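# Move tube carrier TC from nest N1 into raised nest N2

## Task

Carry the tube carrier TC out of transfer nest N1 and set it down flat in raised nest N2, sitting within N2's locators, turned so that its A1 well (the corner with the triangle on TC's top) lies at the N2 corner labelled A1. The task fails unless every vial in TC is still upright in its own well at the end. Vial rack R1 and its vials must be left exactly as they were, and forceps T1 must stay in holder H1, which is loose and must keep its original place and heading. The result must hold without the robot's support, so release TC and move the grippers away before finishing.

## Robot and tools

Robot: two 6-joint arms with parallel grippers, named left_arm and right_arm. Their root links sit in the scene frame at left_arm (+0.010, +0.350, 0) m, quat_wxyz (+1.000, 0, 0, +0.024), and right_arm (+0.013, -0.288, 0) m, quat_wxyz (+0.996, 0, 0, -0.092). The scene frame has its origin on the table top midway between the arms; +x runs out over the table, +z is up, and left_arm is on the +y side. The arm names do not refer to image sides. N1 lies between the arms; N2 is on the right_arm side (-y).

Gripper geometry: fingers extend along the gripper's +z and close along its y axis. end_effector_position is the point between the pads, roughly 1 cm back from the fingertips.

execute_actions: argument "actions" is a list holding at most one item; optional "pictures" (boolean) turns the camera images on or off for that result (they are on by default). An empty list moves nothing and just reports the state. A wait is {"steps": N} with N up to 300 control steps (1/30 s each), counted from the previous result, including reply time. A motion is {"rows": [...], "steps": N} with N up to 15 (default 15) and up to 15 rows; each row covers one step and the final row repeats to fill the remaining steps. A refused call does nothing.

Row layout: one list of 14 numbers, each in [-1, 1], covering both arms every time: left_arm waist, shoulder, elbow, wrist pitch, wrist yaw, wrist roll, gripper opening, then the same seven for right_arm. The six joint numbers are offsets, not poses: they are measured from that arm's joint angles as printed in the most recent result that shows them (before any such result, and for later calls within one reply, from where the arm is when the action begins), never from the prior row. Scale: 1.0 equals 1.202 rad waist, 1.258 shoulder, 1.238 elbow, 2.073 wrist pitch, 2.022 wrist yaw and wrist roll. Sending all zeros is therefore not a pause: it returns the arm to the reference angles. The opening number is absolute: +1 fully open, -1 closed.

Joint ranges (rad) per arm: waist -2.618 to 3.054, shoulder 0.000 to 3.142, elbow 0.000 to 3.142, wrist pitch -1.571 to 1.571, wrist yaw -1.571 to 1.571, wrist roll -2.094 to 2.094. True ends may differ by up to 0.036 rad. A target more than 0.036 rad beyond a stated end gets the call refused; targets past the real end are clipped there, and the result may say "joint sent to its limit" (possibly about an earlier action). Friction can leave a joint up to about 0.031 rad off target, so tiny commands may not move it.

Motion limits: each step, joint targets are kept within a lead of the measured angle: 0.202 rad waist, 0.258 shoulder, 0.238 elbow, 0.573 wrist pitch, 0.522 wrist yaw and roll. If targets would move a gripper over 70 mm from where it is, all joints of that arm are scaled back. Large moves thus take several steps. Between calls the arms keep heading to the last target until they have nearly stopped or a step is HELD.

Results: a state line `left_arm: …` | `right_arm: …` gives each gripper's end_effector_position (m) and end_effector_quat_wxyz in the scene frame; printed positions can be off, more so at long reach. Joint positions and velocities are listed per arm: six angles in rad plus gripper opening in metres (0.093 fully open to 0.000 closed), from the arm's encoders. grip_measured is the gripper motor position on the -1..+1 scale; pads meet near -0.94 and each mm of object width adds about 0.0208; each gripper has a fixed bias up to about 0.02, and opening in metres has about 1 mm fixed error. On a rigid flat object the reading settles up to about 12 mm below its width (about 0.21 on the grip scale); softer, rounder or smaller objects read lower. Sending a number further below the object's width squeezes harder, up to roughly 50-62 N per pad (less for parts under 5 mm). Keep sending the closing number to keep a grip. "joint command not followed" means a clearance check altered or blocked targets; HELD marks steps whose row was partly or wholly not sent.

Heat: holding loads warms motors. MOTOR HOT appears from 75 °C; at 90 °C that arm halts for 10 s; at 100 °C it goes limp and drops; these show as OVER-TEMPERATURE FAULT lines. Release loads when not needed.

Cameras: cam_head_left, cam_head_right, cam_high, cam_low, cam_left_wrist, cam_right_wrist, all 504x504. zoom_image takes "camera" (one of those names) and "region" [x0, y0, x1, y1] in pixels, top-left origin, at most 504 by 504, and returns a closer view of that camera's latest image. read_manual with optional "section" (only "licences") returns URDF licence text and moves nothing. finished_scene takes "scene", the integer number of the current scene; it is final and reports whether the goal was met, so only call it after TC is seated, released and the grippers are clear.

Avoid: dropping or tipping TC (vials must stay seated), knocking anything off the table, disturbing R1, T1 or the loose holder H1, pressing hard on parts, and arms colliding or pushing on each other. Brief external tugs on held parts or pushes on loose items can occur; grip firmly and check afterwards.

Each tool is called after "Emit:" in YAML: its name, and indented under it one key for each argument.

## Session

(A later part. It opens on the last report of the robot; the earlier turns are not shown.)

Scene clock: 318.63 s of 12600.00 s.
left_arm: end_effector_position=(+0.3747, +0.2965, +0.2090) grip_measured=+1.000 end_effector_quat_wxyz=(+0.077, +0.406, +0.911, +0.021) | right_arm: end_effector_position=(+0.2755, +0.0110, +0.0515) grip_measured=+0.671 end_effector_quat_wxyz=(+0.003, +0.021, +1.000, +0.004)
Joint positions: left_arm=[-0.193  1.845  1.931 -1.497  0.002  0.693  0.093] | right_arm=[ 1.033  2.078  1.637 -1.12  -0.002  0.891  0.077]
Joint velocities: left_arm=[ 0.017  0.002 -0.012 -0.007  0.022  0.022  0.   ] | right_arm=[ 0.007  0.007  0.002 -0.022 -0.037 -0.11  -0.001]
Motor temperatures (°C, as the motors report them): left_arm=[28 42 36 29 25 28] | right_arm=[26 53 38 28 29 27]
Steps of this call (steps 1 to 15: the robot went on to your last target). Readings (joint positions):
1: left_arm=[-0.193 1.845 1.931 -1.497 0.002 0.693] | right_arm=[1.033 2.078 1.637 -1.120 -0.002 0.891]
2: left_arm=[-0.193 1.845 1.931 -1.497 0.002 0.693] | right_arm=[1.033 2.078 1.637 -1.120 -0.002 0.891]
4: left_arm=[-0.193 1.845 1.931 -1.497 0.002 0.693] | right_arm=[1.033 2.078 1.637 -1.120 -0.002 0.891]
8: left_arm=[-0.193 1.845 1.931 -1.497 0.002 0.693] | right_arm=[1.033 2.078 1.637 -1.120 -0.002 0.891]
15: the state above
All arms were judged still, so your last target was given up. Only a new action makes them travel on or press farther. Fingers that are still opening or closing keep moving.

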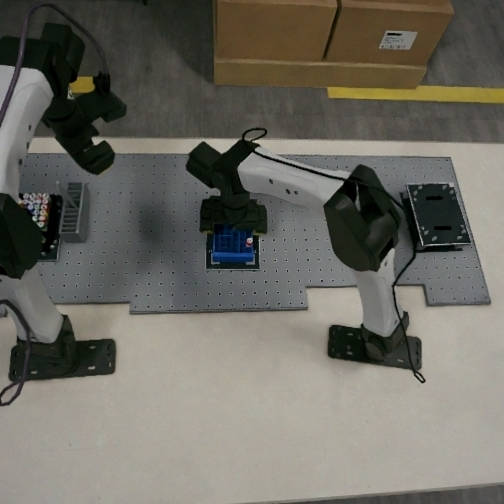

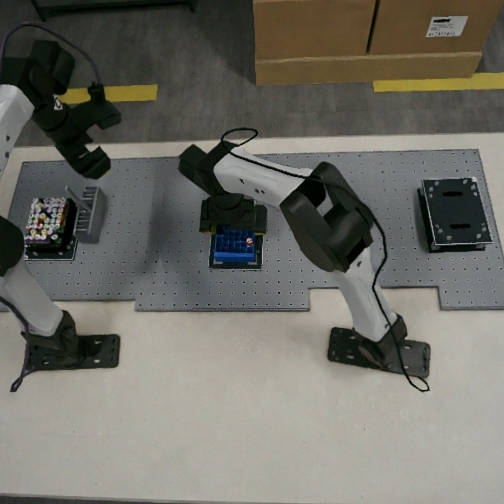

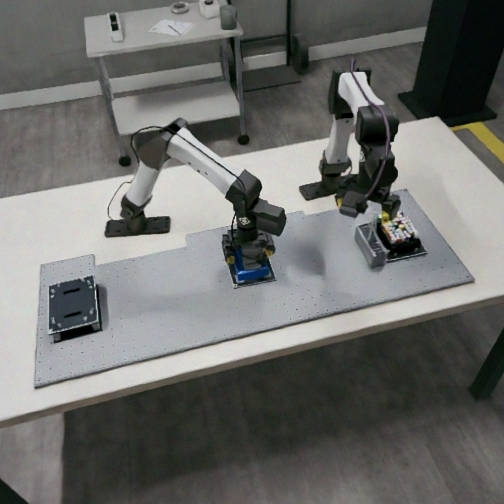

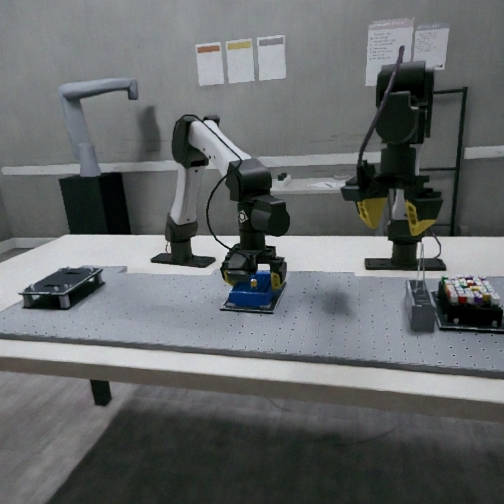

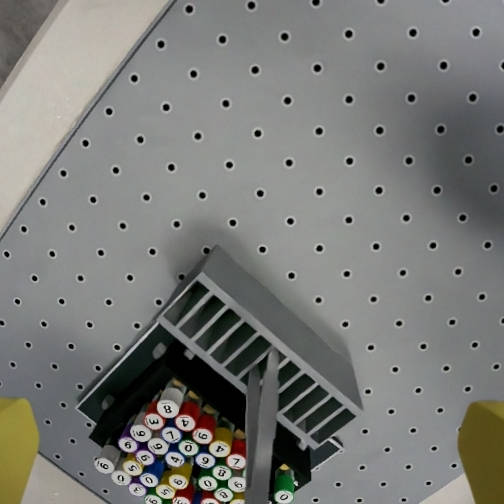

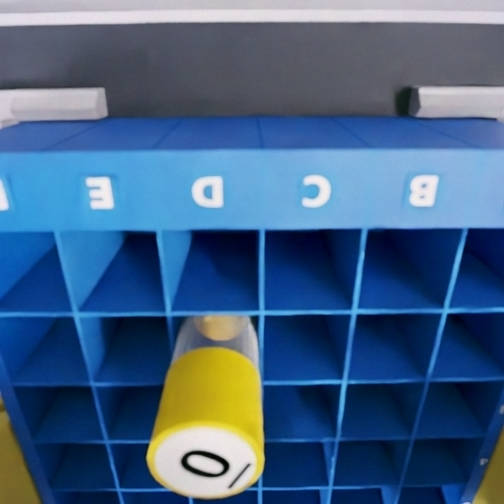

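Emit:
execute_actions:
  actions:
    - {"rows": [[0,0,0,0,0,0,1, 0,-0.008,0.008,-0.003,0,0,0.6],[0,0,0,0,0,0,1, 0,-0.016,0.018,-0.009,0,0,0.6],[0,0,0,0,0,0,1, 0,-0.018,0.026,-0.014,0,0,0.6],[0,0,0,0,0,0,1, 0,-0.0195,0.034,-0.02,0,0,0.6],[0,0,0,0,0,0,1, 0,-0.021,0.042,-0.0255,0,0,0.6],[0,0,0,0,0,0,1, 0,-0.0225,0.051,-0.0315,0,0,0.6],[0,0,0,0,0,0,1, 0,-0.024,0.06,-0.038,0,0,0.6],[0,0,0,0,0,0,1, 0,-0.0255,0.069,-0.044,0,0,0.6],[0,0,0,0,0,0,1, 0,-0.027,0.078,-0.0505,0,0,0.6],[0,0,0,0,0,0,1, 0,-0.028,0.087,-0.057,0,0,0.6],[0,0,0,0,0,0,1, 0,-0.029,0.095,-0.062,0,0,0.6],[0,0,0,0,0,0,1, 0,-0.03,0.102,-0.067,0,0,0.6],[0,0,0,0,0,0,1, 0,-0.03,0.108,-0.0712,0,0,0.6]], "steps": 15}
  pictures: false

Emit:
execute_actions:
  actions:
    - {"steps": 15}

Scene clock: 370.33 s of 12600.00 s.
left_arm: end_effector_position=(+0.3747, +0.2965, +0.2090) grip_measured=+1.000 end_effector_quat_wxyz=(+0.077, +0.406, +0.911, +0.021) | right_arm: end_effector_position=(+0.2796, +0.0156, +0.0843) grip_measured=+0.671 end_effector_quat_wxyz=(+0.010, +0.021, +1.000, +0.013)
Joint positions: left_arm=[-0.193  1.845  1.931 -1.497  0.002  0.693  0.093] | right_arm=[ 1.033  2.064  1.746 -1.221 -0.002  0.891  0.077]
Joint velocities: left_arm=[ 0.002  0.017 -0.007 -0.022  0.066 -0.037  0.   ] | right_arm=[-0.002 -0.1    0.11  -0.183 -0.037 -0.066  0.001]
Motor temperatures (°C, as the motors report them): left_arm=[28 42 37 29 25 28] | right_arm=[26 52 39 28 29 27]
Steps of this call (steps 1 to 90: nothing new was sent; then 48.20 s passed at rest; steps 91 to 105: all 15 steps of this action). Readings (joint positions):
91: left_arm=[-0.193 1.845 1.931 -1.497 0.002 0.693] | right_arm=[1.033 2.078 1.637 -1.120 -0.002 0.891]
92: left_arm=[-0.193 1.845 1.931 -1.497 0.002 0.693] | right_arm=[1.033 2.078 1.637 -1.120 -0.002 0.891]
94: left_arm=[-0.193 1.845 1.931 -1.497 0.002 0.693] | right_arm=[1.033 2.078 1.642 -1.127 -0.002 0.891]
98: left_arm=[-0.193 1.845 1.931 -1.497 0.002 0.693] | right_arm=[1.033 2.078 1.679 -1.160 -0.002 0.891]
105: the state above

Scene clock: 370.83 s of 12600.00 s.
left_arm: end_effector_position=(+0.3747, +0.2965, +0.2090) grip_measured=+1.000 end_effector_quat_wxyz=(+0.077, +0.406, +0.911, +0.021) | right_arm: end_effector_position=(+0.2758, +0.0113, +0.0876) grip_measured=+0.671 end_effector_quat_wxyz=(+0.004, +0.021, +1.000, +0.005)
Joint positions: left_arm=[-0.193  1.845  1.931 -1.497  0.002  0.693  0.093] | right_arm=[ 1.033  2.058  1.751 -1.251 -0.002  0.891  0.077]
Joint velocities: left_arm=[ 0.007  0.012  0.007 -0.051 -0.007 -0.066  0.   ] | right_arm=[-0.002 -0.012 -0.017 -0.051  0.007  0.037 -0.001]
Motor temperatures (°C, as the motors report them): left_arm=[28 42 37 29 25 28] | right_arm=[26 52 39 28 29 27]
Steps of this call (steps 1 to 15: the robot went on to your last target). Readings (joint positions):
1: left_arm=[-0.193 1.845 1.931 -1.497 0.002 0.693] | right_arm=[1.033 2.061 1.749 -1.227 -0.002 0.891]
2: left_arm=[-0.193 1.845 1.931 -1.497 0.002 0.693] | right_arm=[1.033 2.059 1.751 -1.231 -0.002 0.891]
4: left_arm=[-0.193 1.845 1.931 -1.497 0.002 0.693] | right_arm=[1.033 2.058 1.751 -1.238 -0.002 0.891]
8: left_arm=[-0.193 1.845 1.931 -1.497 0.002 0.693] | right_arm=[1.033 2.058 1.751 -1.247 -0.002 0.891]
15: the state above

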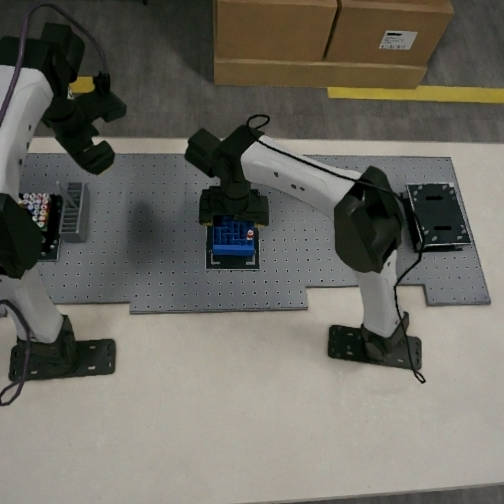

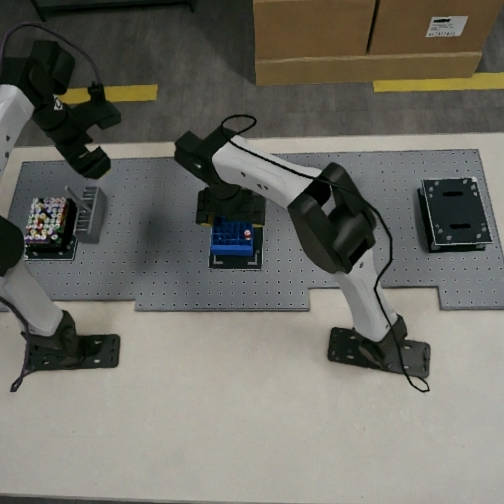

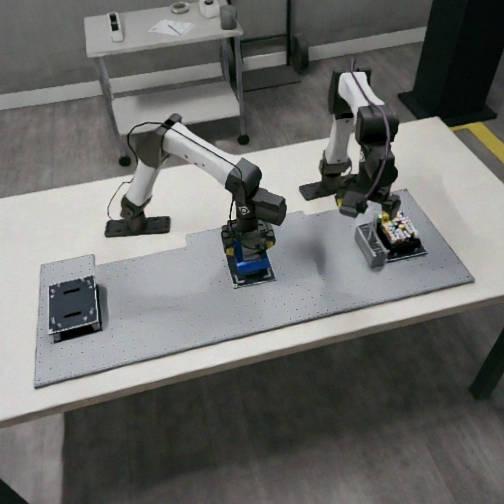

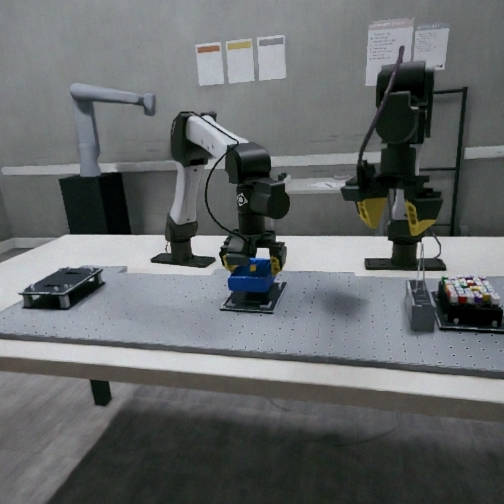

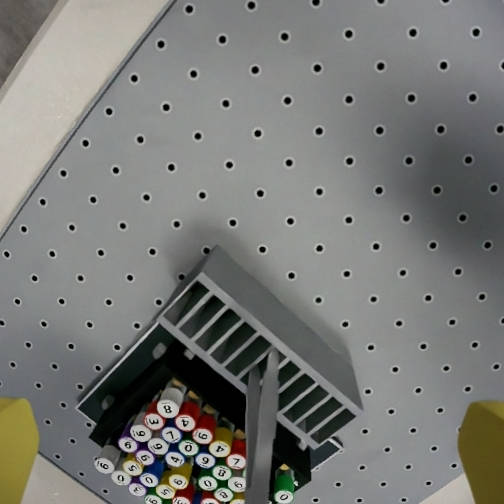

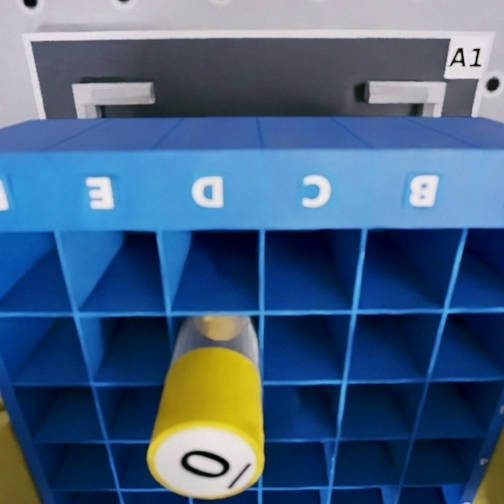

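Emit:
execute_actions:
  actions:
    - {"rows": [[0,0,0,0,0,0,1, -0.012,-0.012,-0.008,-0.005,0,-0.007,0.6],[0,0,0,0,0,0,1, -0.028,-0.022,-0.014,-0.01,0,-0.016,0.6],[0,0,0,0,0,0,1, -0.045,-0.032,-0.018,-0.014,0,-0.027,0.6],[0,0,0,0,0,0,1, -0.066,-0.043,-0.022,-0.018,0,-0.039,0.6],[0,0,0,0,0,0,1, -0.09,-0.055,-0.027,-0.022,0,-0.053,0.6],[0,0,0,0,0,0,1, -0.117,-0.067,-0.032,-0.026,0,-0.07,0.6],[0,0,0,0,0,0,1, -0.146,-0.079,-0.037,-0.03,0,-0.087,0.6],[0,0,0,0,0,0,1, -0.178,-0.091,-0.042,-0.034,0,-0.106,0.6],[0,0,0,0,0,0,1, -0.21,-0.103,-0.047,-0.038,0,-0.125,0.6],[0,0,0,0,0,0,1, -0.243,-0.115,-0.053,-0.042,0,-0.145,0.6],[0,0,0,0,0,0,1, -0.278,-0.127,-0.059,-0.046,0,-0.165,0.6],[0,0,0,0,0,0,1, -0.312,-0.139,-0.065,-0.05,0,-0.185,0.6],[0,0,0,0,0,0,1, -0.347,-0.15,-0.07,-0.054,0,-0.206,0.6],[0,0,0,0,0,0,1, -0.382,-0.16,-0.075,-0.058,0,-0.227,0.6],[0,0,0,0,0,0,1, -0.416,-0.17,-0.08,-0.063,0,-0.247,0.6]], "steps": 15}
  pictures: false

Emit:
execute_actions:
  actions:
    - {"rows": [[0,0,0,0,0,0,1, -0.09,-0.015,-0.01,-0.008,0,-0.053,0.6],[0,0,0,0,0,0,1, -0.12,-0.015,-0.01,-0.008,0,-0.071,0.6],[0,0,0,0,0,0,1, -0.15,-0.015,-0.01,-0.008,0,-0.089,0.6],[0,0,0,0,0,0,1, -0.18,-0.015,-0.01,-0.008,0,-0.107,0.6],[0,0,0,0,0,0,1, -0.21,-0.015,-0.01,-0.008,0,-0.125,0.6],[0,0,0,0,0,0,1, -0.24,-0.015,-0.01,-0.008,0,-0.143,0.6],[0,0,0,0,0,0,1, -0.27,-0.015,-0.01,-0.008,0,-0.16,0.6],[0,0,0,0,0,0,1, -0.3,-0.015,-0.01,-0.008,0,-0.178,0.6],[0,0,0,0,0,0,1, -0.33,-0.015,-0.01,-0.008,0,-0.196,0.6],[0,0,0,0,0,0,1, -0.36,-0.015,-0.01,-0.008,0,-0.214,0.6],[0,0,0,0,0,0,1, -0.385,-0.015,-0.01,-0.008,0,-0.229,0.6],[0,0,0,0,0,0,1, -0.405,-0.015,-0.01,-0.008,0,-0.241,0.6],[0,0,0,0,0,0,1, -0.42,-0.015,-0.01,-0.008,0,-0.25,0.6],[0,0,0,0,0,0,1, -0.43,-0.015,-0.01,-0.008,0,-0.256,0.6],[0,0,0,0,0,0,1, -0.435,-0.015,-0.01,-0.008,0,-0.259,0.6]], "steps": 15}
  pictures: false

Emit:
execute_actions:
  actions:
    - {"steps": 20}

Scene clock: 438.03 s of 12600.00 s.
left_arm: end_effector_position=(+0.3747, +0.2965, +0.2090) grip_measured=+1.000 end_effector_quat_wxyz=(+0.077, +0.406, +0.911, +0.021) | right_arm: end_effector_position=(+0.3470, -0.1383, +0.1301) grip_measured=+0.671 end_effector_quat_wxyz=(+0.019, +0.069, +0.997, +0.013)
Joint positions: left_arm=[-0.193  1.845  1.931 -1.497  0.002  0.693  0.093] | right_arm=[ 0.603  1.891  1.683 -1.317 -0.004  0.558  0.077]
Joint velocities: left_arm=[-0.017  0.002 -0.002  0.007 -0.022 -0.037  0.   ] | right_arm=[-1.184 -0.413 -0.193 -0.242 -0.11  -1.092  0.   ]
Motor temperatures (°C, as the motors report them): left_arm=[28 43 37 29 25 28] | right_arm=[26 57 43 28 29 27]
Steps of this call (steps 1 to 15: the robot went on to your last target; steps 16 to 90: nothing new was sent; then 63.70 s passed at rest; steps 91 to 105: all 15 steps of this action). Readings (joint positions):
91: left_arm=[-0.193 1.845 1.931 -1.497 0.002 0.693] | right_arm=[1.032 2.058 1.751 -1.252 -0.002 0.890]
92: left_arm=[-0.193 1.845 1.931 -1.497 0.002 0.693] | right_arm=[1.030 2.058 1.751 -1.252 -0.002 0.885]
94: left_arm=[-0.193 1.845 1.931 -1.497 0.002 0.693] | right_arm=[1.013 2.053 1.747 -1.253 -0.004 0.867]
98: left_arm=[-0.193 1.845 1.931 -1.497 0.002 0.693] | right_arm=[0.909 2.008 1.722 -1.271 -0.008 0.789]
105: the state above

Scene clock: 438.53 s of 12600.00 s.
left_arm: end_effector_position=(+0.3747, +0.2965, +0.2090) grip_measured=+1.000 end_effector_quat_wxyz=(+0.077, +0.406, +0.911, +0.021) | right_arm: end_effector_position=(+0.3743, -0.3216, +0.1347) grip_measured=+0.671 end_effector_quat_wxyz=(+0.025, +0.112, +0.993, +0.000)
Joint positions: left_arm=[-0.193  1.845  1.931 -1.497  0.002  0.693  0.093] | right_arm=[ 0.091  1.875  1.681 -1.327  0.     0.132  0.077]
Joint velocities: left_arm=[-0.007 -0.007  0.002  0.022  0.081 -0.037  0.   ] | right_arm=[-0.505  0.002  0.002  0.051  0.037 -0.667 -0.   ]
Motor temperatures (°C, as the motors report them): left_arm=[28 43 37 29 25 28] | right_arm=[26 57 43 28 29 27]
Steps of this call (steps 1 to 15: all 15 steps of this action). Readings (joint positions):
1: left_arm=[-0.193 1.845 1.931 -1.497 0.002 0.693] | right_arm=[0.561 1.881 1.681 -1.325 -0.003 0.533]
2: left_arm=[-0.193 1.845 1.931 -1.497 0.002 0.693] | right_arm=[0.521 1.876 1.681 -1.327 -0.003 0.513]
4: left_arm=[-0.193 1.845 1.931 -1.497 0.002 0.693] | right_arm=[0.448 1.875 1.681 -1.327 -0.002 0.463]
8: left_arm=[-0.193 1.845 1.931 -1.497 0.002 0.693] | right_arm=[0.310 1.875 1.681 -1.327 -0.002 0.341]
15: the state above

Scene clock: 439.20 s of 12600.00 s.
left_arm: end_effector_position=(+0.3747, +0.2965, +0.2090) grip_measured=+1.000 end_effector_quat_wxyz=(+0.077, +0.406, +0.911, +0.021) | right_arm: end_effector_position=(+0.3735, -0.3286, +0.1347) grip_measured=+0.671 end_effector_quat_wxyz=(+0.025, +0.076, +0.997, -0.002)
Joint positions: left_arm=[-0.193  1.845  1.931 -1.497  0.002  0.693  0.093] | right_arm=[ 0.073  1.875  1.681 -1.327  0.003  0.04   0.077]
Joint velocities: left_arm=[ 0.007 -0.022 -0.007 -0.095  0.051 -0.051  0.   ] | right_arm=[ 0.007  0.002  0.017 -0.066  0.037 -0.066  0.   ]
Motor temperatures (°C, as the motors report them): left_arm=[28 43 37 29 25 28] | right_arm=[26 57 43 28 29 27]
Steps of this call (steps 1 to 20: the robot went on to your last target). Readings (joint positions):
1: left_arm=[-0.193 1.845 1.931 -1.497 0.002 0.693] | right_arm=[0.077 1.875 1.681 -1.327 0.002 0.114]
2: left_arm=[-0.193 1.845 1.931 -1.497 0.002 0.693] | right_arm=[0.070 1.875 1.681 -1.327 0.003 0.099]
4: left_arm=[-0.193 1.845 1.931 -1.497 0.002 0.693] | right_arm=[0.070 1.875 1.681 -1.327 0.003 0.077]
8: left_arm=[-0.193 1.845 1.931 -1.497 0.002 0.693] | right_arm=[0.073 1.875 1.681 -1.327 0.003 0.055]
20: the state above

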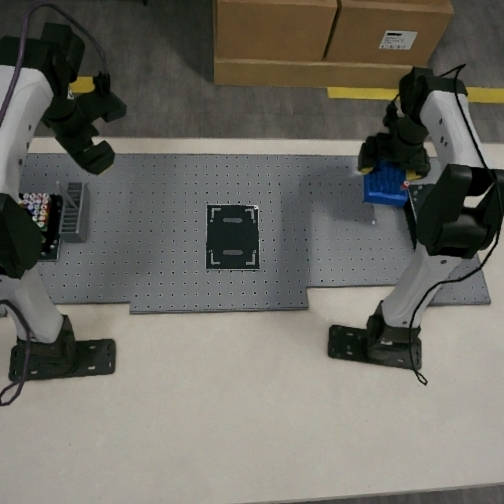

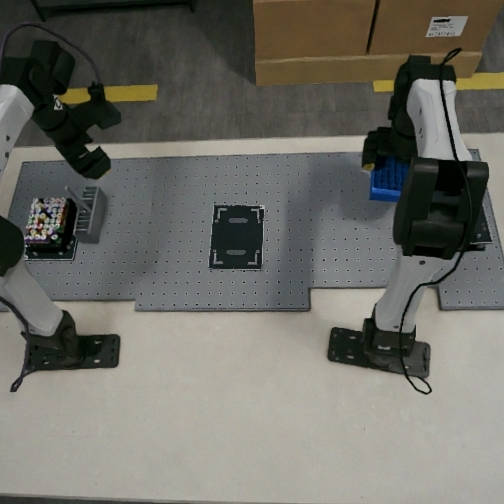

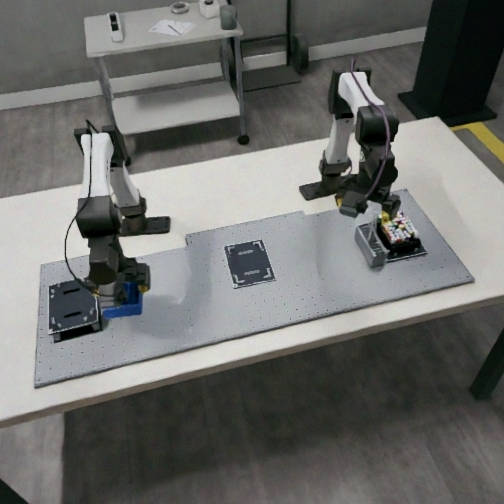

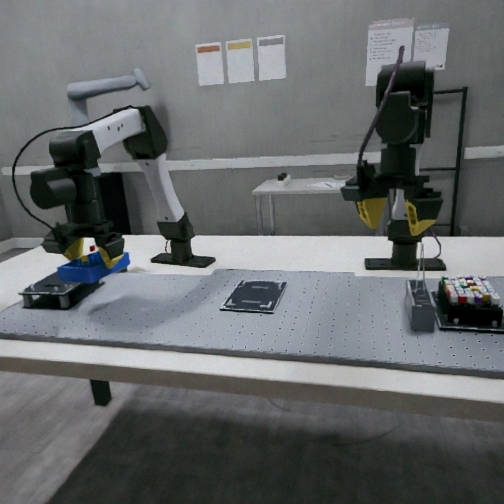

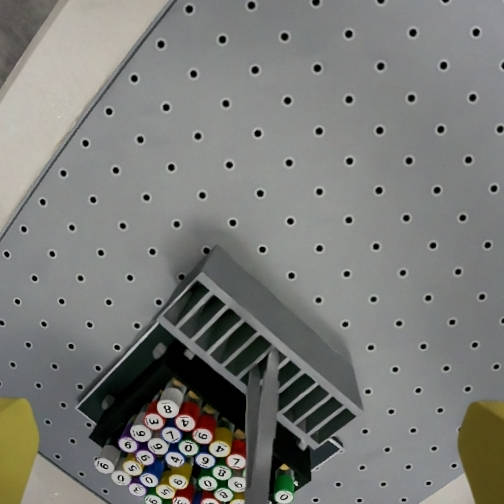

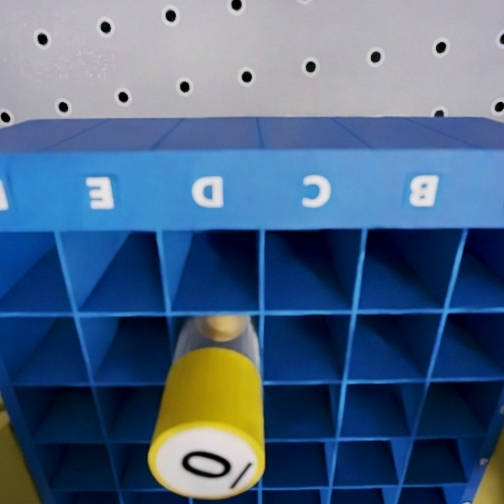

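Emit:
zoom_image:
  camera: "cam_high"
  region: [20, 230, 180, 370]

Emit:
zoom_image:
  camera: "cam_low"
  region: [0, 220, 160, 330]

Region (20, 230, 180, 370) of cam_high's 504x504 image, scaled by 3.150, with more detail than that image has; it fills the top 441 rows of this view, and the rest is white.

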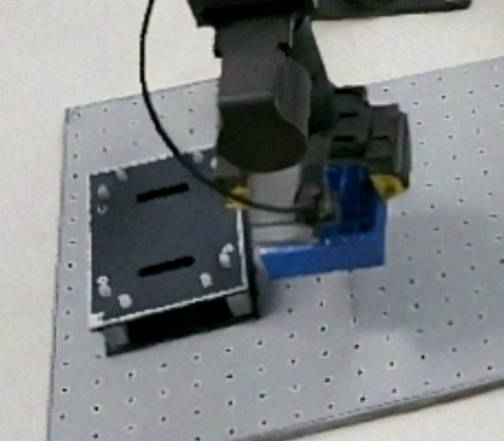

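Region (0, 220, 160, 330) of cam_low's 504x504 image, scaled by 3.150, with more detail than that image has; it fills the top 346 rows of this view, and the rest is white.

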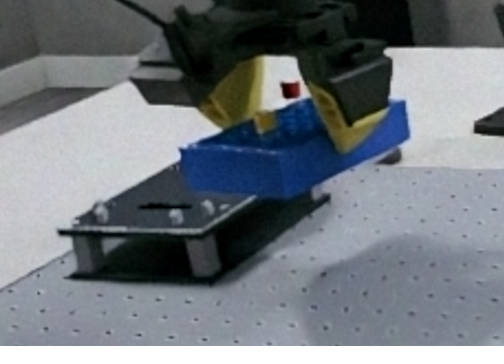

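Emit:
execute_actions:
  actions:
    - {"rows": [[0,0,0,0,0,0,1, -0.012,0,0,-0.006,0,-0.01,0.6],[0,0,0,0,0,0,1, -0.028,0,0,-0.009,0,-0.023,0.6],[0,0,0,0,0,0,1, -0.048,0,0,-0.011,0,-0.039,0.6],[0,0,0,0,0,0,1, -0.072,0,0,-0.013,0,-0.058,0.6],[0,0,0,0,0,0,1, -0.1,0,0,-0.015,0,-0.08,0.6],[0,0,0,0,0,0,1, -0.13,0,0,-0.017,0,-0.104,0.6],[0,0,0,0,0,0,1, -0.162,0,0,-0.019,0,-0.13,0.6],[0,0,0,0,0,0,1, -0.195,0,0,-0.021,0,-0.157,0.6],[0,0,0,0,0,0,1, -0.228,0,0,-0.023,0,-0.183,0.6],[0,0,0,0,0,0,1, -0.26,0,0,-0.024,0,-0.209,0.6],[0,0,0,0,0,0,1, -0.29,0,0,-0.025,0,-0.233,0.6],[0,0,0,0,0,0,1, -0.317,0,0,-0.026,0,-0.255,0.6],[0,0,0,0,0,0,1, -0.34,0,0,-0.027,0,-0.273,0.6],[0,0,0,0,0,0,1, -0.357,0,0,-0.028,0,-0.287,0.6],[0,0,0,0,0,0,1, -0.368,0,0,-0.028,0,-0.297,0.6]], "steps": 15}
  pictures: false

Emit:
execute_actions:
  actions:
    - {"steps": 25}

Scene clock: 469.03 s of 12600.00 s.
left_arm: end_effector_position=(+0.3747, +0.2965, +0.2090) grip_measured=+1.000 end_effector_quat_wxyz=(+0.077, +0.406, +0.911, +0.021) | right_arm: end_effector_position=(+0.3207, -0.4685, +0.1345) grip_measured=+0.671 end_effector_quat_wxyz=(+0.010, +0.064, +0.998, -0.007)
Joint positions: left_arm=[-0.193  1.845  1.931 -1.497  0.002  0.693  0.093] | right_arm=[-0.345  1.875  1.681 -1.352  0.003 -0.401  0.077]
Joint velocities: left_arm=[-0.017  0.012  0.017  0.066  0.037 -0.022  0.   ] | right_arm=[-0.755 -0.012 -0.002 -0.037  0.007 -1.004 -0.   ]
Motor temperatures (°C, as the motors report them): left_arm=[28 44 38 29 25 28] | right_arm=[26 53 41 28 29 27]
Steps of this call (steps 1 to 15: the robot went on to your last target; steps 16 to 90: nothing new was sent; then 26.33 s passed at rest; steps 91 to 105: all 15 steps of this action). Readings (joint positions):
91: left_arm=[-0.193 1.845 1.931 -1.497 0.002 0.693] | right_arm=[0.073 1.875 1.681 -1.327 0.003 0.038]
92: left_arm=[-0.193 1.845 1.931 -1.497 0.002 0.693] | right_arm=[0.070 1.875 1.681 -1.327 0.003 0.031]
94: left_arm=[-0.193 1.845 1.931 -1.497 0.002 0.693] | right_arm=[0.050 1.875 1.681 -1.329 -0.000 0.004]
98: left_arm=[-0.193 1.845 1.931 -1.497 0.002 0.693] | right_arm=[-0.070 1.875 1.681 -1.337 -0.005 -0.113]
105: the state above

Scene clock: 469.87 s of 12600.00 s.
left_arm: end_effector_position=(+0.3747, +0.2965, +0.2090) grip_measured=+1.000 end_effector_quat_wxyz=(+0.077, +0.406, +0.911, +0.021) | right_arm: end_effector_position=(+0.3110, -0.4766, +0.1344) grip_measured=+0.671 end_effector_quat_wxyz=(+0.001, +0.003, +1.000, -0.006)
Joint positions: left_arm=[-0.193  1.845  1.931 -1.497  0.002  0.693  0.093] | right_arm=[-0.375  1.875  1.681 -1.369  0.009 -0.554  0.077]
Joint velocities: left_arm=[-0.012 -0.037 -0.007  0.051  0.022  0.051  0.   ] | right_arm=[-0.007 -0.002  0.002  0.037  0.051 -0.051  0.   ]
Motor temperatures (°C, as the motors report them): left_arm=[28 44 38 29 25 28] | right_arm=[26 53 41 28 29 27]
Steps of this call (steps 1 to 25: the robot went on to your last target). Readings (joint positions):
1: left_arm=[-0.193 1.845 1.931 -1.497 0.002 0.693] | right_arm=[-0.366 1.875 1.681 -1.355 0.005 -0.432]
2: left_arm=[-0.193 1.845 1.931 -1.497 0.002 0.693] | right_arm=[-0.379 1.875 1.681 -1.357 0.008 -0.456]
4: left_arm=[-0.193 1.845 1.931 -1.497 0.002 0.693] | right_arm=[-0.384 1.875 1.681 -1.362 0.009 -0.491]
8: left_arm=[-0.193 1.845 1.931 -1.497 0.002 0.693] | right_arm=[-0.376 1.875 1.681 -1.367 0.009 -0.529]
25: the state above

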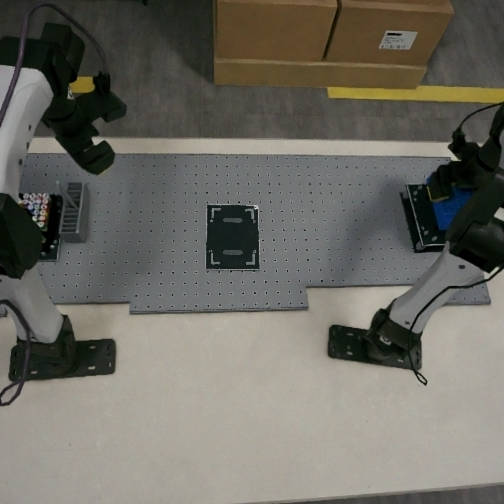

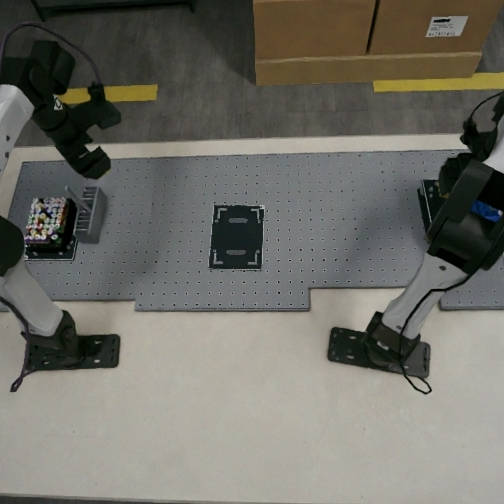

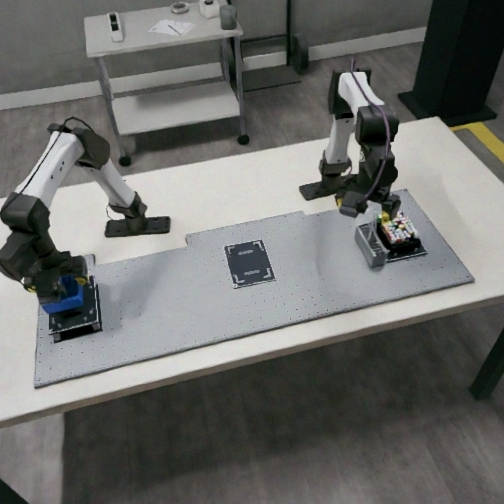

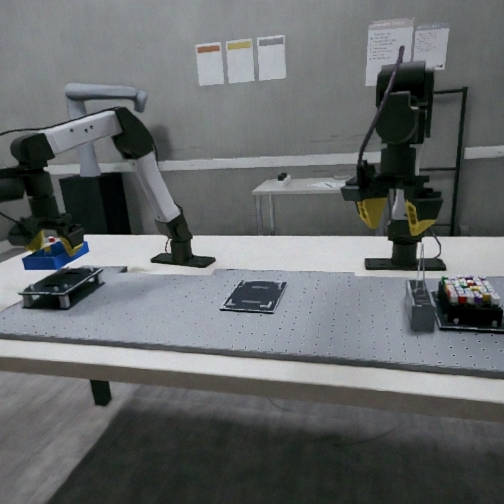

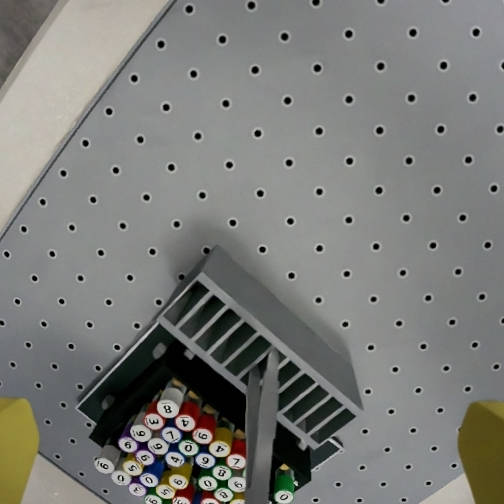

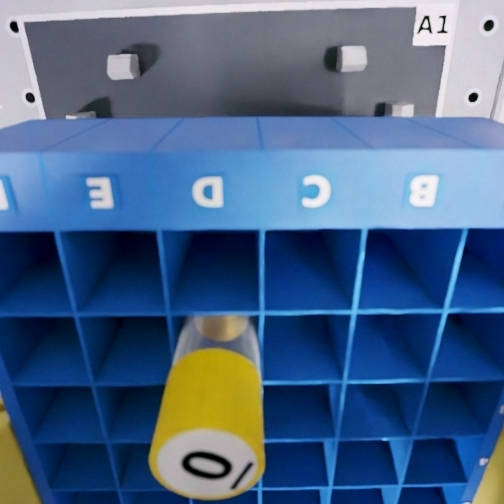

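Emit:
execute_actions:
  actions:
    - {"rows": [[0,0,0,0,0,0,1, 0,0,-0.01,0.006,-0.003,-0.003,0.6],[0,0,0,0,0,0,1, 0,0,-0.02,0.013,-0.005,-0.005,0.6],[0,0,0,0,0,0,1, 0,0,-0.028,0.018,-0.006,-0.007,0.6],[0,0,0,0,0,0,1, 0,0,-0.036,0.023,-0.007,-0.008,0.6],[0,0,0,0,0,0,1, 0,0,-0.044,0.028,-0.008,-0.009,0.6],[0,0,0,0,0,0,1, 0,0,-0.052,0.033,-0.009,-0.01,0.6],[0,0,0,0,0,0,1, 0,0,-0.06,0.038,-0.01,-0.011,0.6],[0,0,0,0,0,0,1, 0,0,-0.068,0.043,-0.011,-0.012,0.6],[0,0,0,0,0,0,1, 0,0,-0.076,0.048,-0.012,-0.013,0.6],[0,0,0,0,0,0,1, 0,0,-0.084,0.052,-0.013,-0.014,0.6],[0,0,0,0,0,0,1, 0,0,-0.091,0.056,-0.0138,-0.015,0.6],[0,0,0,0,0,0,1, 0,0,-0.097,0.059,-0.0138,-0.016,0.6],[0,0,0,0,0,0,1, 0,0,-0.102,0.061,-0.0138,-0.0163,0.6]], "steps": 15}
  pictures: false

Emit:
execute_actions:
  actions:
    - {"steps": 25}

Scene clock: 565.00 s of 12600.00 s.
left_arm: end_effector_position=(+0.3747, +0.2965, +0.2090) grip_measured=+1.000 end_effector_quat_wxyz=(+0.077, +0.406, +0.911, +0.021) | right_arm: end_effector_position=(+0.3087, -0.4718, +0.1066) grip_measured=+0.671 end_effector_quat_wxyz=(-0.002, -0.009, +1.000, +0.006)
Joint positions: left_arm=[-0.193  1.845  1.931 -1.497  0.002  0.693  0.093] | right_arm=[-0.375  1.875  1.571 -1.276 -0.008 -0.577  0.077]
Joint velocities: left_arm=[-0.002 -0.002  0.002 -0.081  0.007 -0.081  0.   ] | right_arm=[ 0.002 -0.002 -0.105  0.11  -0.022 -0.081 -0.   ]
Motor temperatures (°C, as the motors report them): left_arm=[28 45 39 29 25 28] | right_arm=[26 50 42 28 29 27]
Steps of this call (steps 1 to 15: the robot went on to your last target; steps 16 to 90: nothing new was sent; then 91.63 s passed at rest; steps 91 to 105: all 15 steps of this action). Readings (joint positions):
91: left_arm=[-0.193 1.845 1.931 -1.497 0.002 0.693] | right_arm=[-0.375 1.875 1.681 -1.369 0.009 -0.555]
92: left_arm=[-0.193 1.845 1.931 -1.497 0.002 0.693] | right_arm=[-0.375 1.875 1.680 -1.367 0.009 -0.555]
94: left_arm=[-0.193 1.845 1.931 -1.497 0.002 0.693] | right_arm=[-0.375 1.875 1.670 -1.356 0.008 -0.558]
98: left_arm=[-0.193 1.845 1.931 -1.497 0.002 0.693] | right_arm=[-0.375 1.875 1.629 -1.326 0.002 -0.565]
105: the state above

Scene clock: 565.83 s of 12600.00 s.
left_arm: end_effector_position=(+0.3747, +0.2965, +0.2090) grip_measured=+1.000 end_effector_quat_wxyz=(+0.077, +0.406, +0.911, +0.021) | right_arm: end_effector_position=(+0.3128, -0.4738, +0.1061) grip_measured=+0.671 end_effector_quat_wxyz=(+0.007, -0.011, +1.000, +0.002)
Joint positions: left_arm=[-0.193  1.845  1.931 -1.497  0.002  0.693  0.093] | right_arm=[-0.375  1.875  1.568 -1.255 -0.01  -0.581  0.077]
Joint velocities: left_arm=[ 0.002  0.002 -0.007  0.051 -0.022 -0.022  0.   ] | right_arm=[-0.002  0.022 -0.007  0.022  0.051 -0.037 -0.001]
Motor temperatures (°C, as the motors report them): left_arm=[28 45 39 29 25 28] | right_arm=[26 50 42 28 29 27]
Steps of this call (steps 1 to 25: the robot went on to your last target). Readings (joint positions):
1: left_arm=[-0.193 1.845 1.931 -1.497 0.002 0.693] | right_arm=[-0.375 1.875 1.569 -1.273 -0.008 -0.578]
2: left_arm=[-0.193 1.845 1.931 -1.497 0.002 0.693] | right_arm=[-0.375 1.875 1.568 -1.270 -0.009 -0.579]
4: left_arm=[-0.193 1.845 1.931 -1.497 0.002 0.693] | right_arm=[-0.375 1.875 1.568 -1.264 -0.009 -0.580]
8: left_arm=[-0.193 1.845 1.931 -1.497 0.002 0.693] | right_arm=[-0.375 1.875 1.568 -1.258 -0.010 -0.581]
25: the state above

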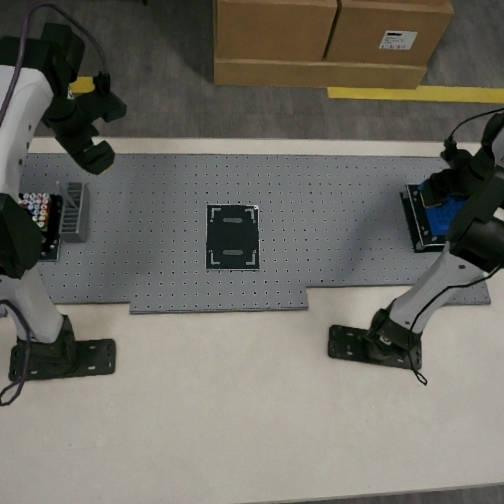

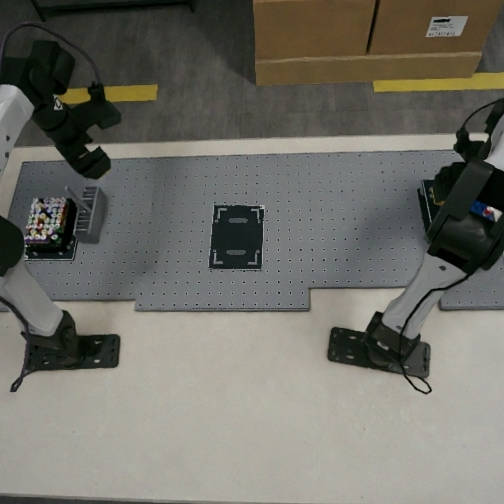

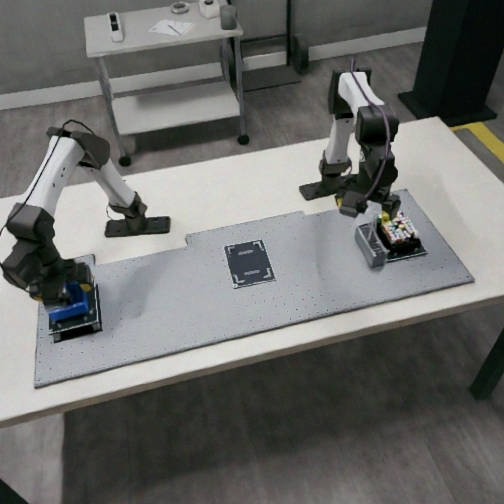

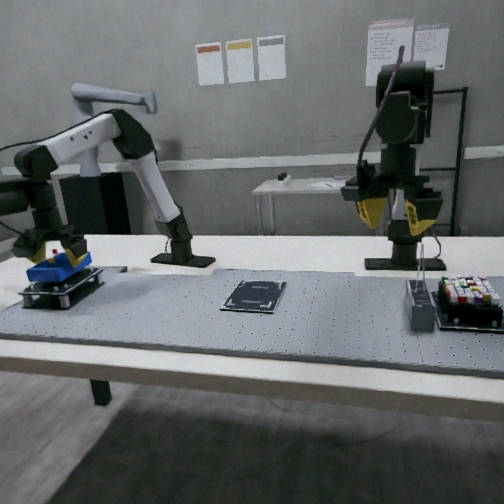

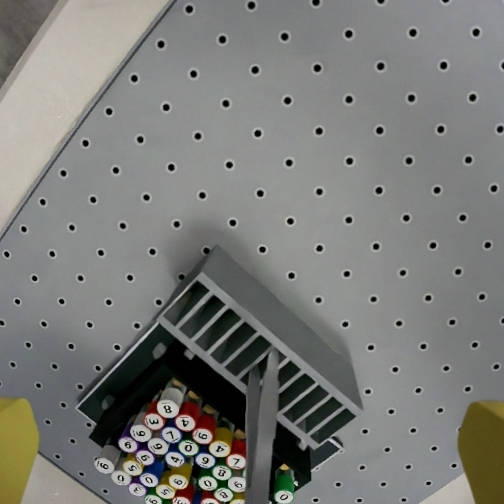

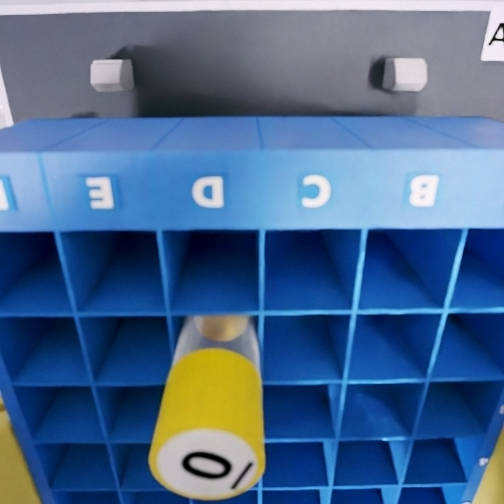

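Emit:
zoom_image:
  camera: "cam_right_wrist"
  region: [0, 0, 252, 160]

Emit:
zoom_image:
  camera: "cam_right_wrist"
  region: [252, 0, 504, 160]

Emit:
zoom_image:
  camera: "cam_low"
  region: [0, 230, 130, 320]

Region (0, 0, 252, 160) of cam_right_wrist's 504x504 image, scaled by 2.000, with more detail than that image has; it fills the top 320 rows of this view, and the rest is white.

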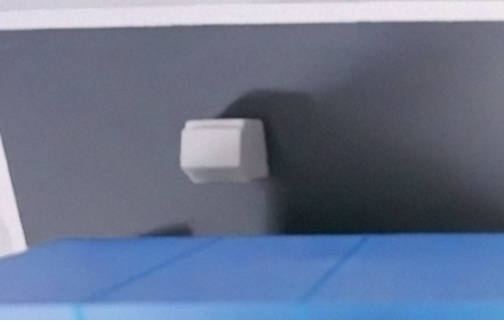

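Region (252, 0, 504, 160) of cam_right_wrist's 504x504 image, scaled by 2.000, with more detail than that image has; it fills the top 320 rows of this view, and the rest is white.

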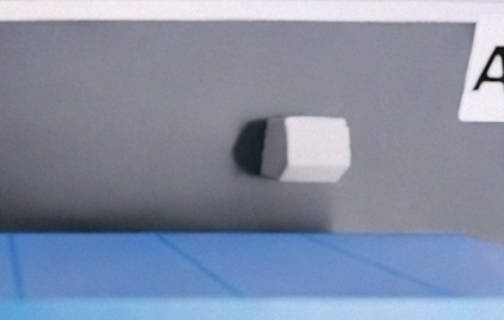

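Region (0, 230, 130, 320) of cam_low's 504x504 image, scaled by 3.877, with more detail than that image has; it fills the top 349 rows of this view, and the rest is white.

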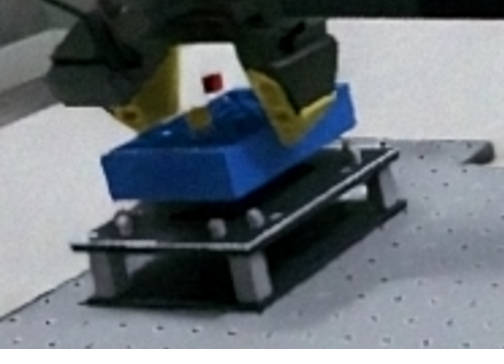

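Emit:
execute_actions:
  actions:
    - {"rows": [[0,0,0,0,0,0,1, 0.002,0.004,0,0.003,0,0,0.6],[0,0,0,0,0,0,1, 0.004,0.008,0,0.006,0,0,0.6],[0,0,0,0,0,0,1, 0.006,0.012,0,0.009,0,0,0.6],[0,0,0,0,0,0,1, 0.0075,0.016,0,0.013,0,0,0.6]], "steps": 15}
  pictures: false

Emit:
execute_actions:
  actions:
    - {"steps": 15}

Scene clock: 677.63 s of 12600.00 s.
left_arm: end_effector_position=(+0.3747, +0.2965, +0.2090) grip_measured=+1.000 end_effector_quat_wxyz=(+0.077, +0.406, +0.911, +0.021) | right_arm: end_effector_position=(+0.3156, -0.4756, +0.1061) grip_measured=+0.671 end_effector_quat_wxyz=(+0.012, -0.011, +1.000, -0.002)
Joint positions: left_arm=[-0.193  1.845  1.931 -1.497  0.002  0.693  0.093] | right_arm=[-0.375  1.875  1.568 -1.241 -0.01  -0.582  0.077]
Joint velocities: left_arm=[-0.002 -0.017 -0.012 -0.022  0.022 -0.051  0.   ] | right_arm=[ 0.007  0.022 -0.012  0.007 -0.051  0.022 -0.   ]
Motor temperatures (°C, as the motors report them): left_arm=[28 46 40 29 25 28] | right_arm=[26 50 41 28 29 27]
Steps of this call (steps 1 to 15: the robot went on to your last target; steps 16 to 90: nothing new was sent; then 108.30 s passed at rest; steps 91 to 105: all 15 steps of this action). Readings (joint positions):
91: left_arm=[-0.193 1.845 1.931 -1.497 0.002 0.693] | right_arm=[-0.375 1.875 1.568 -1.255 -0.010 -0.582]
92: left_arm=[-0.193 1.845 1.931 -1.497 0.002 0.693] | right_arm=[-0.375 1.875 1.568 -1.255 -0.010 -0.582]
94: left_arm=[-0.193 1.845 1.931 -1.497 0.002 0.693] | right_arm=[-0.375 1.875 1.568 -1.253 -0.010 -0.582]
98: left_arm=[-0.193 1.845 1.931 -1.497 0.002 0.693] | right_arm=[-0.375 1.875 1.568 -1.245 -0.010 -0.582]
105: the state above

Scene clock: 678.13 s of 12600.00 s.
left_arm: end_effector_position=(+0.3747, +0.2965, +0.2090) grip_measured=+1.000 end_effector_quat_wxyz=(+0.077, +0.406, +0.911, +0.021) | right_arm: end_effector_position=(+0.3157, -0.4756, +0.1061) grip_measured=+0.671 end_effector_quat_wxyz=(+0.013, -0.011, +1.000, -0.002)
Joint positions: left_arm=[-0.193  1.845  1.931 -1.497  0.002  0.693  0.093] | right_arm=[-0.375  1.875  1.568 -1.241 -0.01  -0.582  0.077]
Joint velocities: left_arm=[-0.032  0.002 -0.007  0.037 -0.066 -0.051  0.   ] | right_arm=[-0.012  0.027  0.017  0.037 -0.022 -0.037 -0.   ]
Motor temperatures (°C, as the motors report them): left_arm=[28 46 40 29 25 28] | right_arm=[26 50 41 28 29 27]
Steps of this call (steps 1 to 15: the robot went on to your last target). Readings (joint positions):
1: left_arm=[-0.193 1.845 1.931 -1.497 0.002 0.693] | right_arm=[-0.375 1.875 1.568 -1.241 -0.010 -0.582]
2: left_arm=[-0.193 1.845 1.931 -1.497 0.002 0.693] | right_arm=[-0.375 1.875 1.568 -1.241 -0.010 -0.582]
4: left_arm=[-0.193 1.845 1.931 -1.497 0.002 0.693] | right_arm=[-0.375 1.875 1.568 -1.241 -0.010 -0.582]
8: left_arm=[-0.193 1.845 1.931 -1.497 0.002 0.693] | right_arm=[-0.375 1.875 1.568 -1.241 -0.010 -0.582]
15: the state above
All arms were judged still, so your last target was given up. Only a new action makes them travel on or press farther. Fingers that are still opening or closing keep moving.

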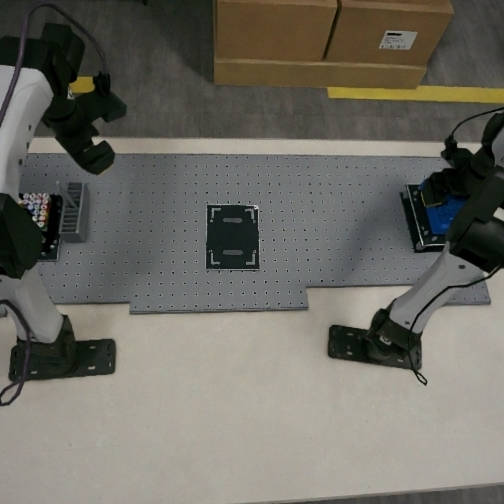

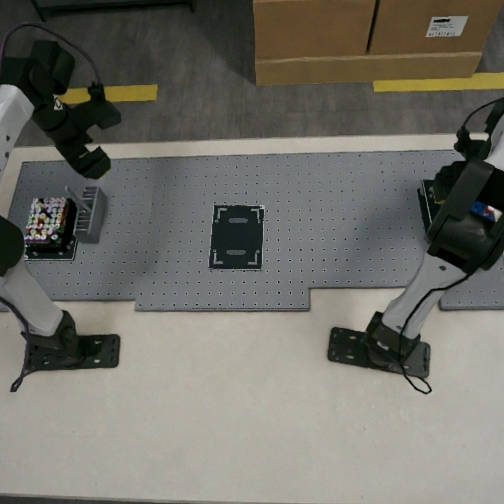

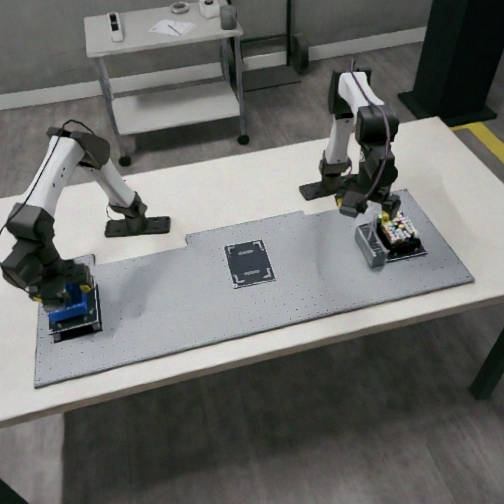

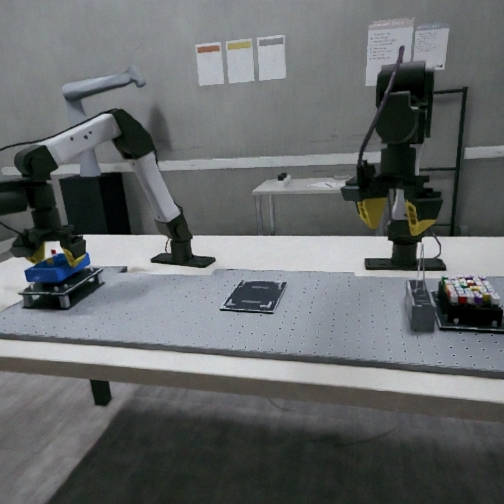

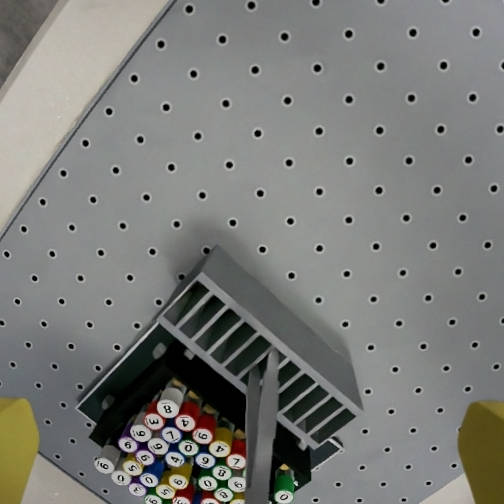

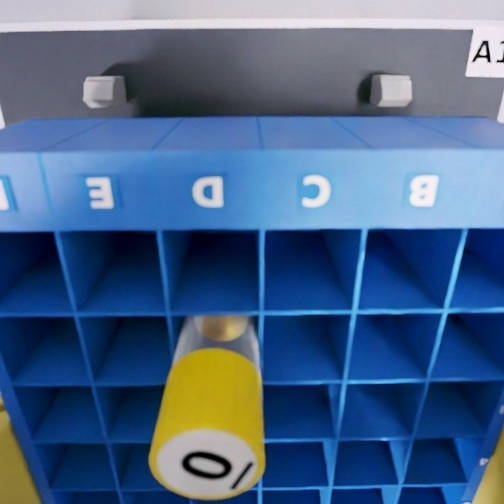

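Emit:
execute_actions:
  actions:
    - {"rows": [[0,0,0,0,0,0,1, -0.004,0.004,0,0,0,0,0.6],[0,0,0,0,0,0,1, -0.008,0.008,0,0,0,0,0.6],[0,0,0,0,0,0,1, -0.012,0.012,0,0,0,0,0.6],[0,0,0,0,0,0,1, -0.015,0.016,0,0,0,0,0.6],[0,0,0,0,0,0,1, -0.018,0.019,0,0,0,0,0.6],[0,0,0,0,0,0,1, -0.021,0.022,0,0,0,0,0.6],[0,0,0,0,0,0,1, -0.023,0.025,0,0,0,0,0.6],[0,0,0,0,0,0,1, -0.025,0.028,0,0,0,0,0.6]], "steps": 15}
  pictures: false

Emit:
execute_actions:
  actions:
    - {"steps": 15}
  pictures: false

Scene clock: 705.03 s of 12600.00 s.
left_arm: end_effector_position=(+0.3747, +0.2965, +0.2090) grip_measured=+1.000 end_effector_quat_wxyz=(+0.077, +0.406, +0.911, +0.021) | right_arm: end_effector_position=(+0.3110, -0.4827, +0.0982) grip_measured=+0.671 end_effector_quat_wxyz=(+0.003, +0.001, +1.000, +0.005)
Joint positions: left_arm=[-0.193  1.845  1.931 -1.497  0.002  0.693  0.093] | right_arm=[-0.4    1.899  1.568 -1.24  -0.011 -0.582  0.077]
Joint velocities: left_arm=[-0.007 -0.007 -0.007 -0.037 -0.007 -0.051  0.   ] | right_arm=[-0.017 -0.017  0.007  0.022 -0.066  0.037  0.001]
Motor temperatures (°C, as the motors report them): left_arm=[28 46 40 29 25 28] | right_arm=[26 48 42 29 29 27]
Steps of this call (steps 1 to 90: nothing new was sent; then 23.40 s passed at rest; steps 91 to 105: all 15 steps of this action). Readings (joint positions):
91: left_arm=[-0.193 1.845 1.931 -1.497 0.002 0.693] | right_arm=[-0.375 1.875 1.568 -1.240 -0.010 -0.582]
92: left_arm=[-0.193 1.845 1.931 -1.497 0.002 0.693] | right_arm=[-0.375 1.875 1.568 -1.240 -0.010 -0.582]
94: left_arm=[-0.193 1.845 1.931 -1.497 0.002 0.693] | right_arm=[-0.377 1.875 1.568 -1.240 -0.010 -0.582]
98: left_arm=[-0.193 1.845 1.931 -1.497 0.002 0.693] | right_arm=[-0.391 1.886 1.568 -1.240 -0.010 -0.582]
105: the state above

Scene clock: 705.53 s of 12600.00 s.
left_arm: end_effector_position=(+0.3747, +0.2965, +0.2090) grip_measured=+1.000 end_effector_quat_wxyz=(+0.077, +0.406, +0.911, +0.021) | right_arm: end_effector_position=(+0.3110, -0.4827, +0.0982) grip_measured=+0.671 end_effector_quat_wxyz=(+0.003, +0.001, +1.000, +0.005)
Joint positions: left_arm=[-0.193  1.845  1.931 -1.497  0.002  0.693  0.093] | right_arm=[-0.4    1.899  1.568 -1.24  -0.011 -0.582  0.077]
Joint velocities: left_arm=[ 0.002 -0.012  0.002  0.007  0.007 -0.022  0.   ] | right_arm=[-0.002  0.007  0.007  0.066 -0.022  0.051  0.001]
Motor temperatures (°C, as the motors report them): left_arm=[28 46 40 29 25 28] | right_arm=[26 48 42 29 29 27]
Steps of this call (steps 1 to 15: the robot went on to your last target). Readings (joint positions):
1: left_arm=[-0.193 1.845 1.931 -1.497 0.002 0.693] | right_arm=[-0.400 1.899 1.568 -1.240 -0.011 -0.582]
2: left_arm=[-0.193 1.845 1.931 -1.497 0.002 0.693] | right_arm=[-0.400 1.899 1.568 -1.240 -0.011 -0.582]
4: left_arm=[-0.193 1.845 1.931 -1.497 0.002 0.693] | right_arm=[-0.400 1.899 1.568 -1.240 -0.011 -0.582]
8: left_arm=[-0.193 1.845 1.931 -1.497 0.002 0.693] | right_arm=[-0.400 1.899 1.568 -1.240 -0.011 -0.582]
15: the state above
All arms were judged still, so your last target was given up. Only a new action makes them travel on or press farther. Fingers that are still opening or closing keep moving.


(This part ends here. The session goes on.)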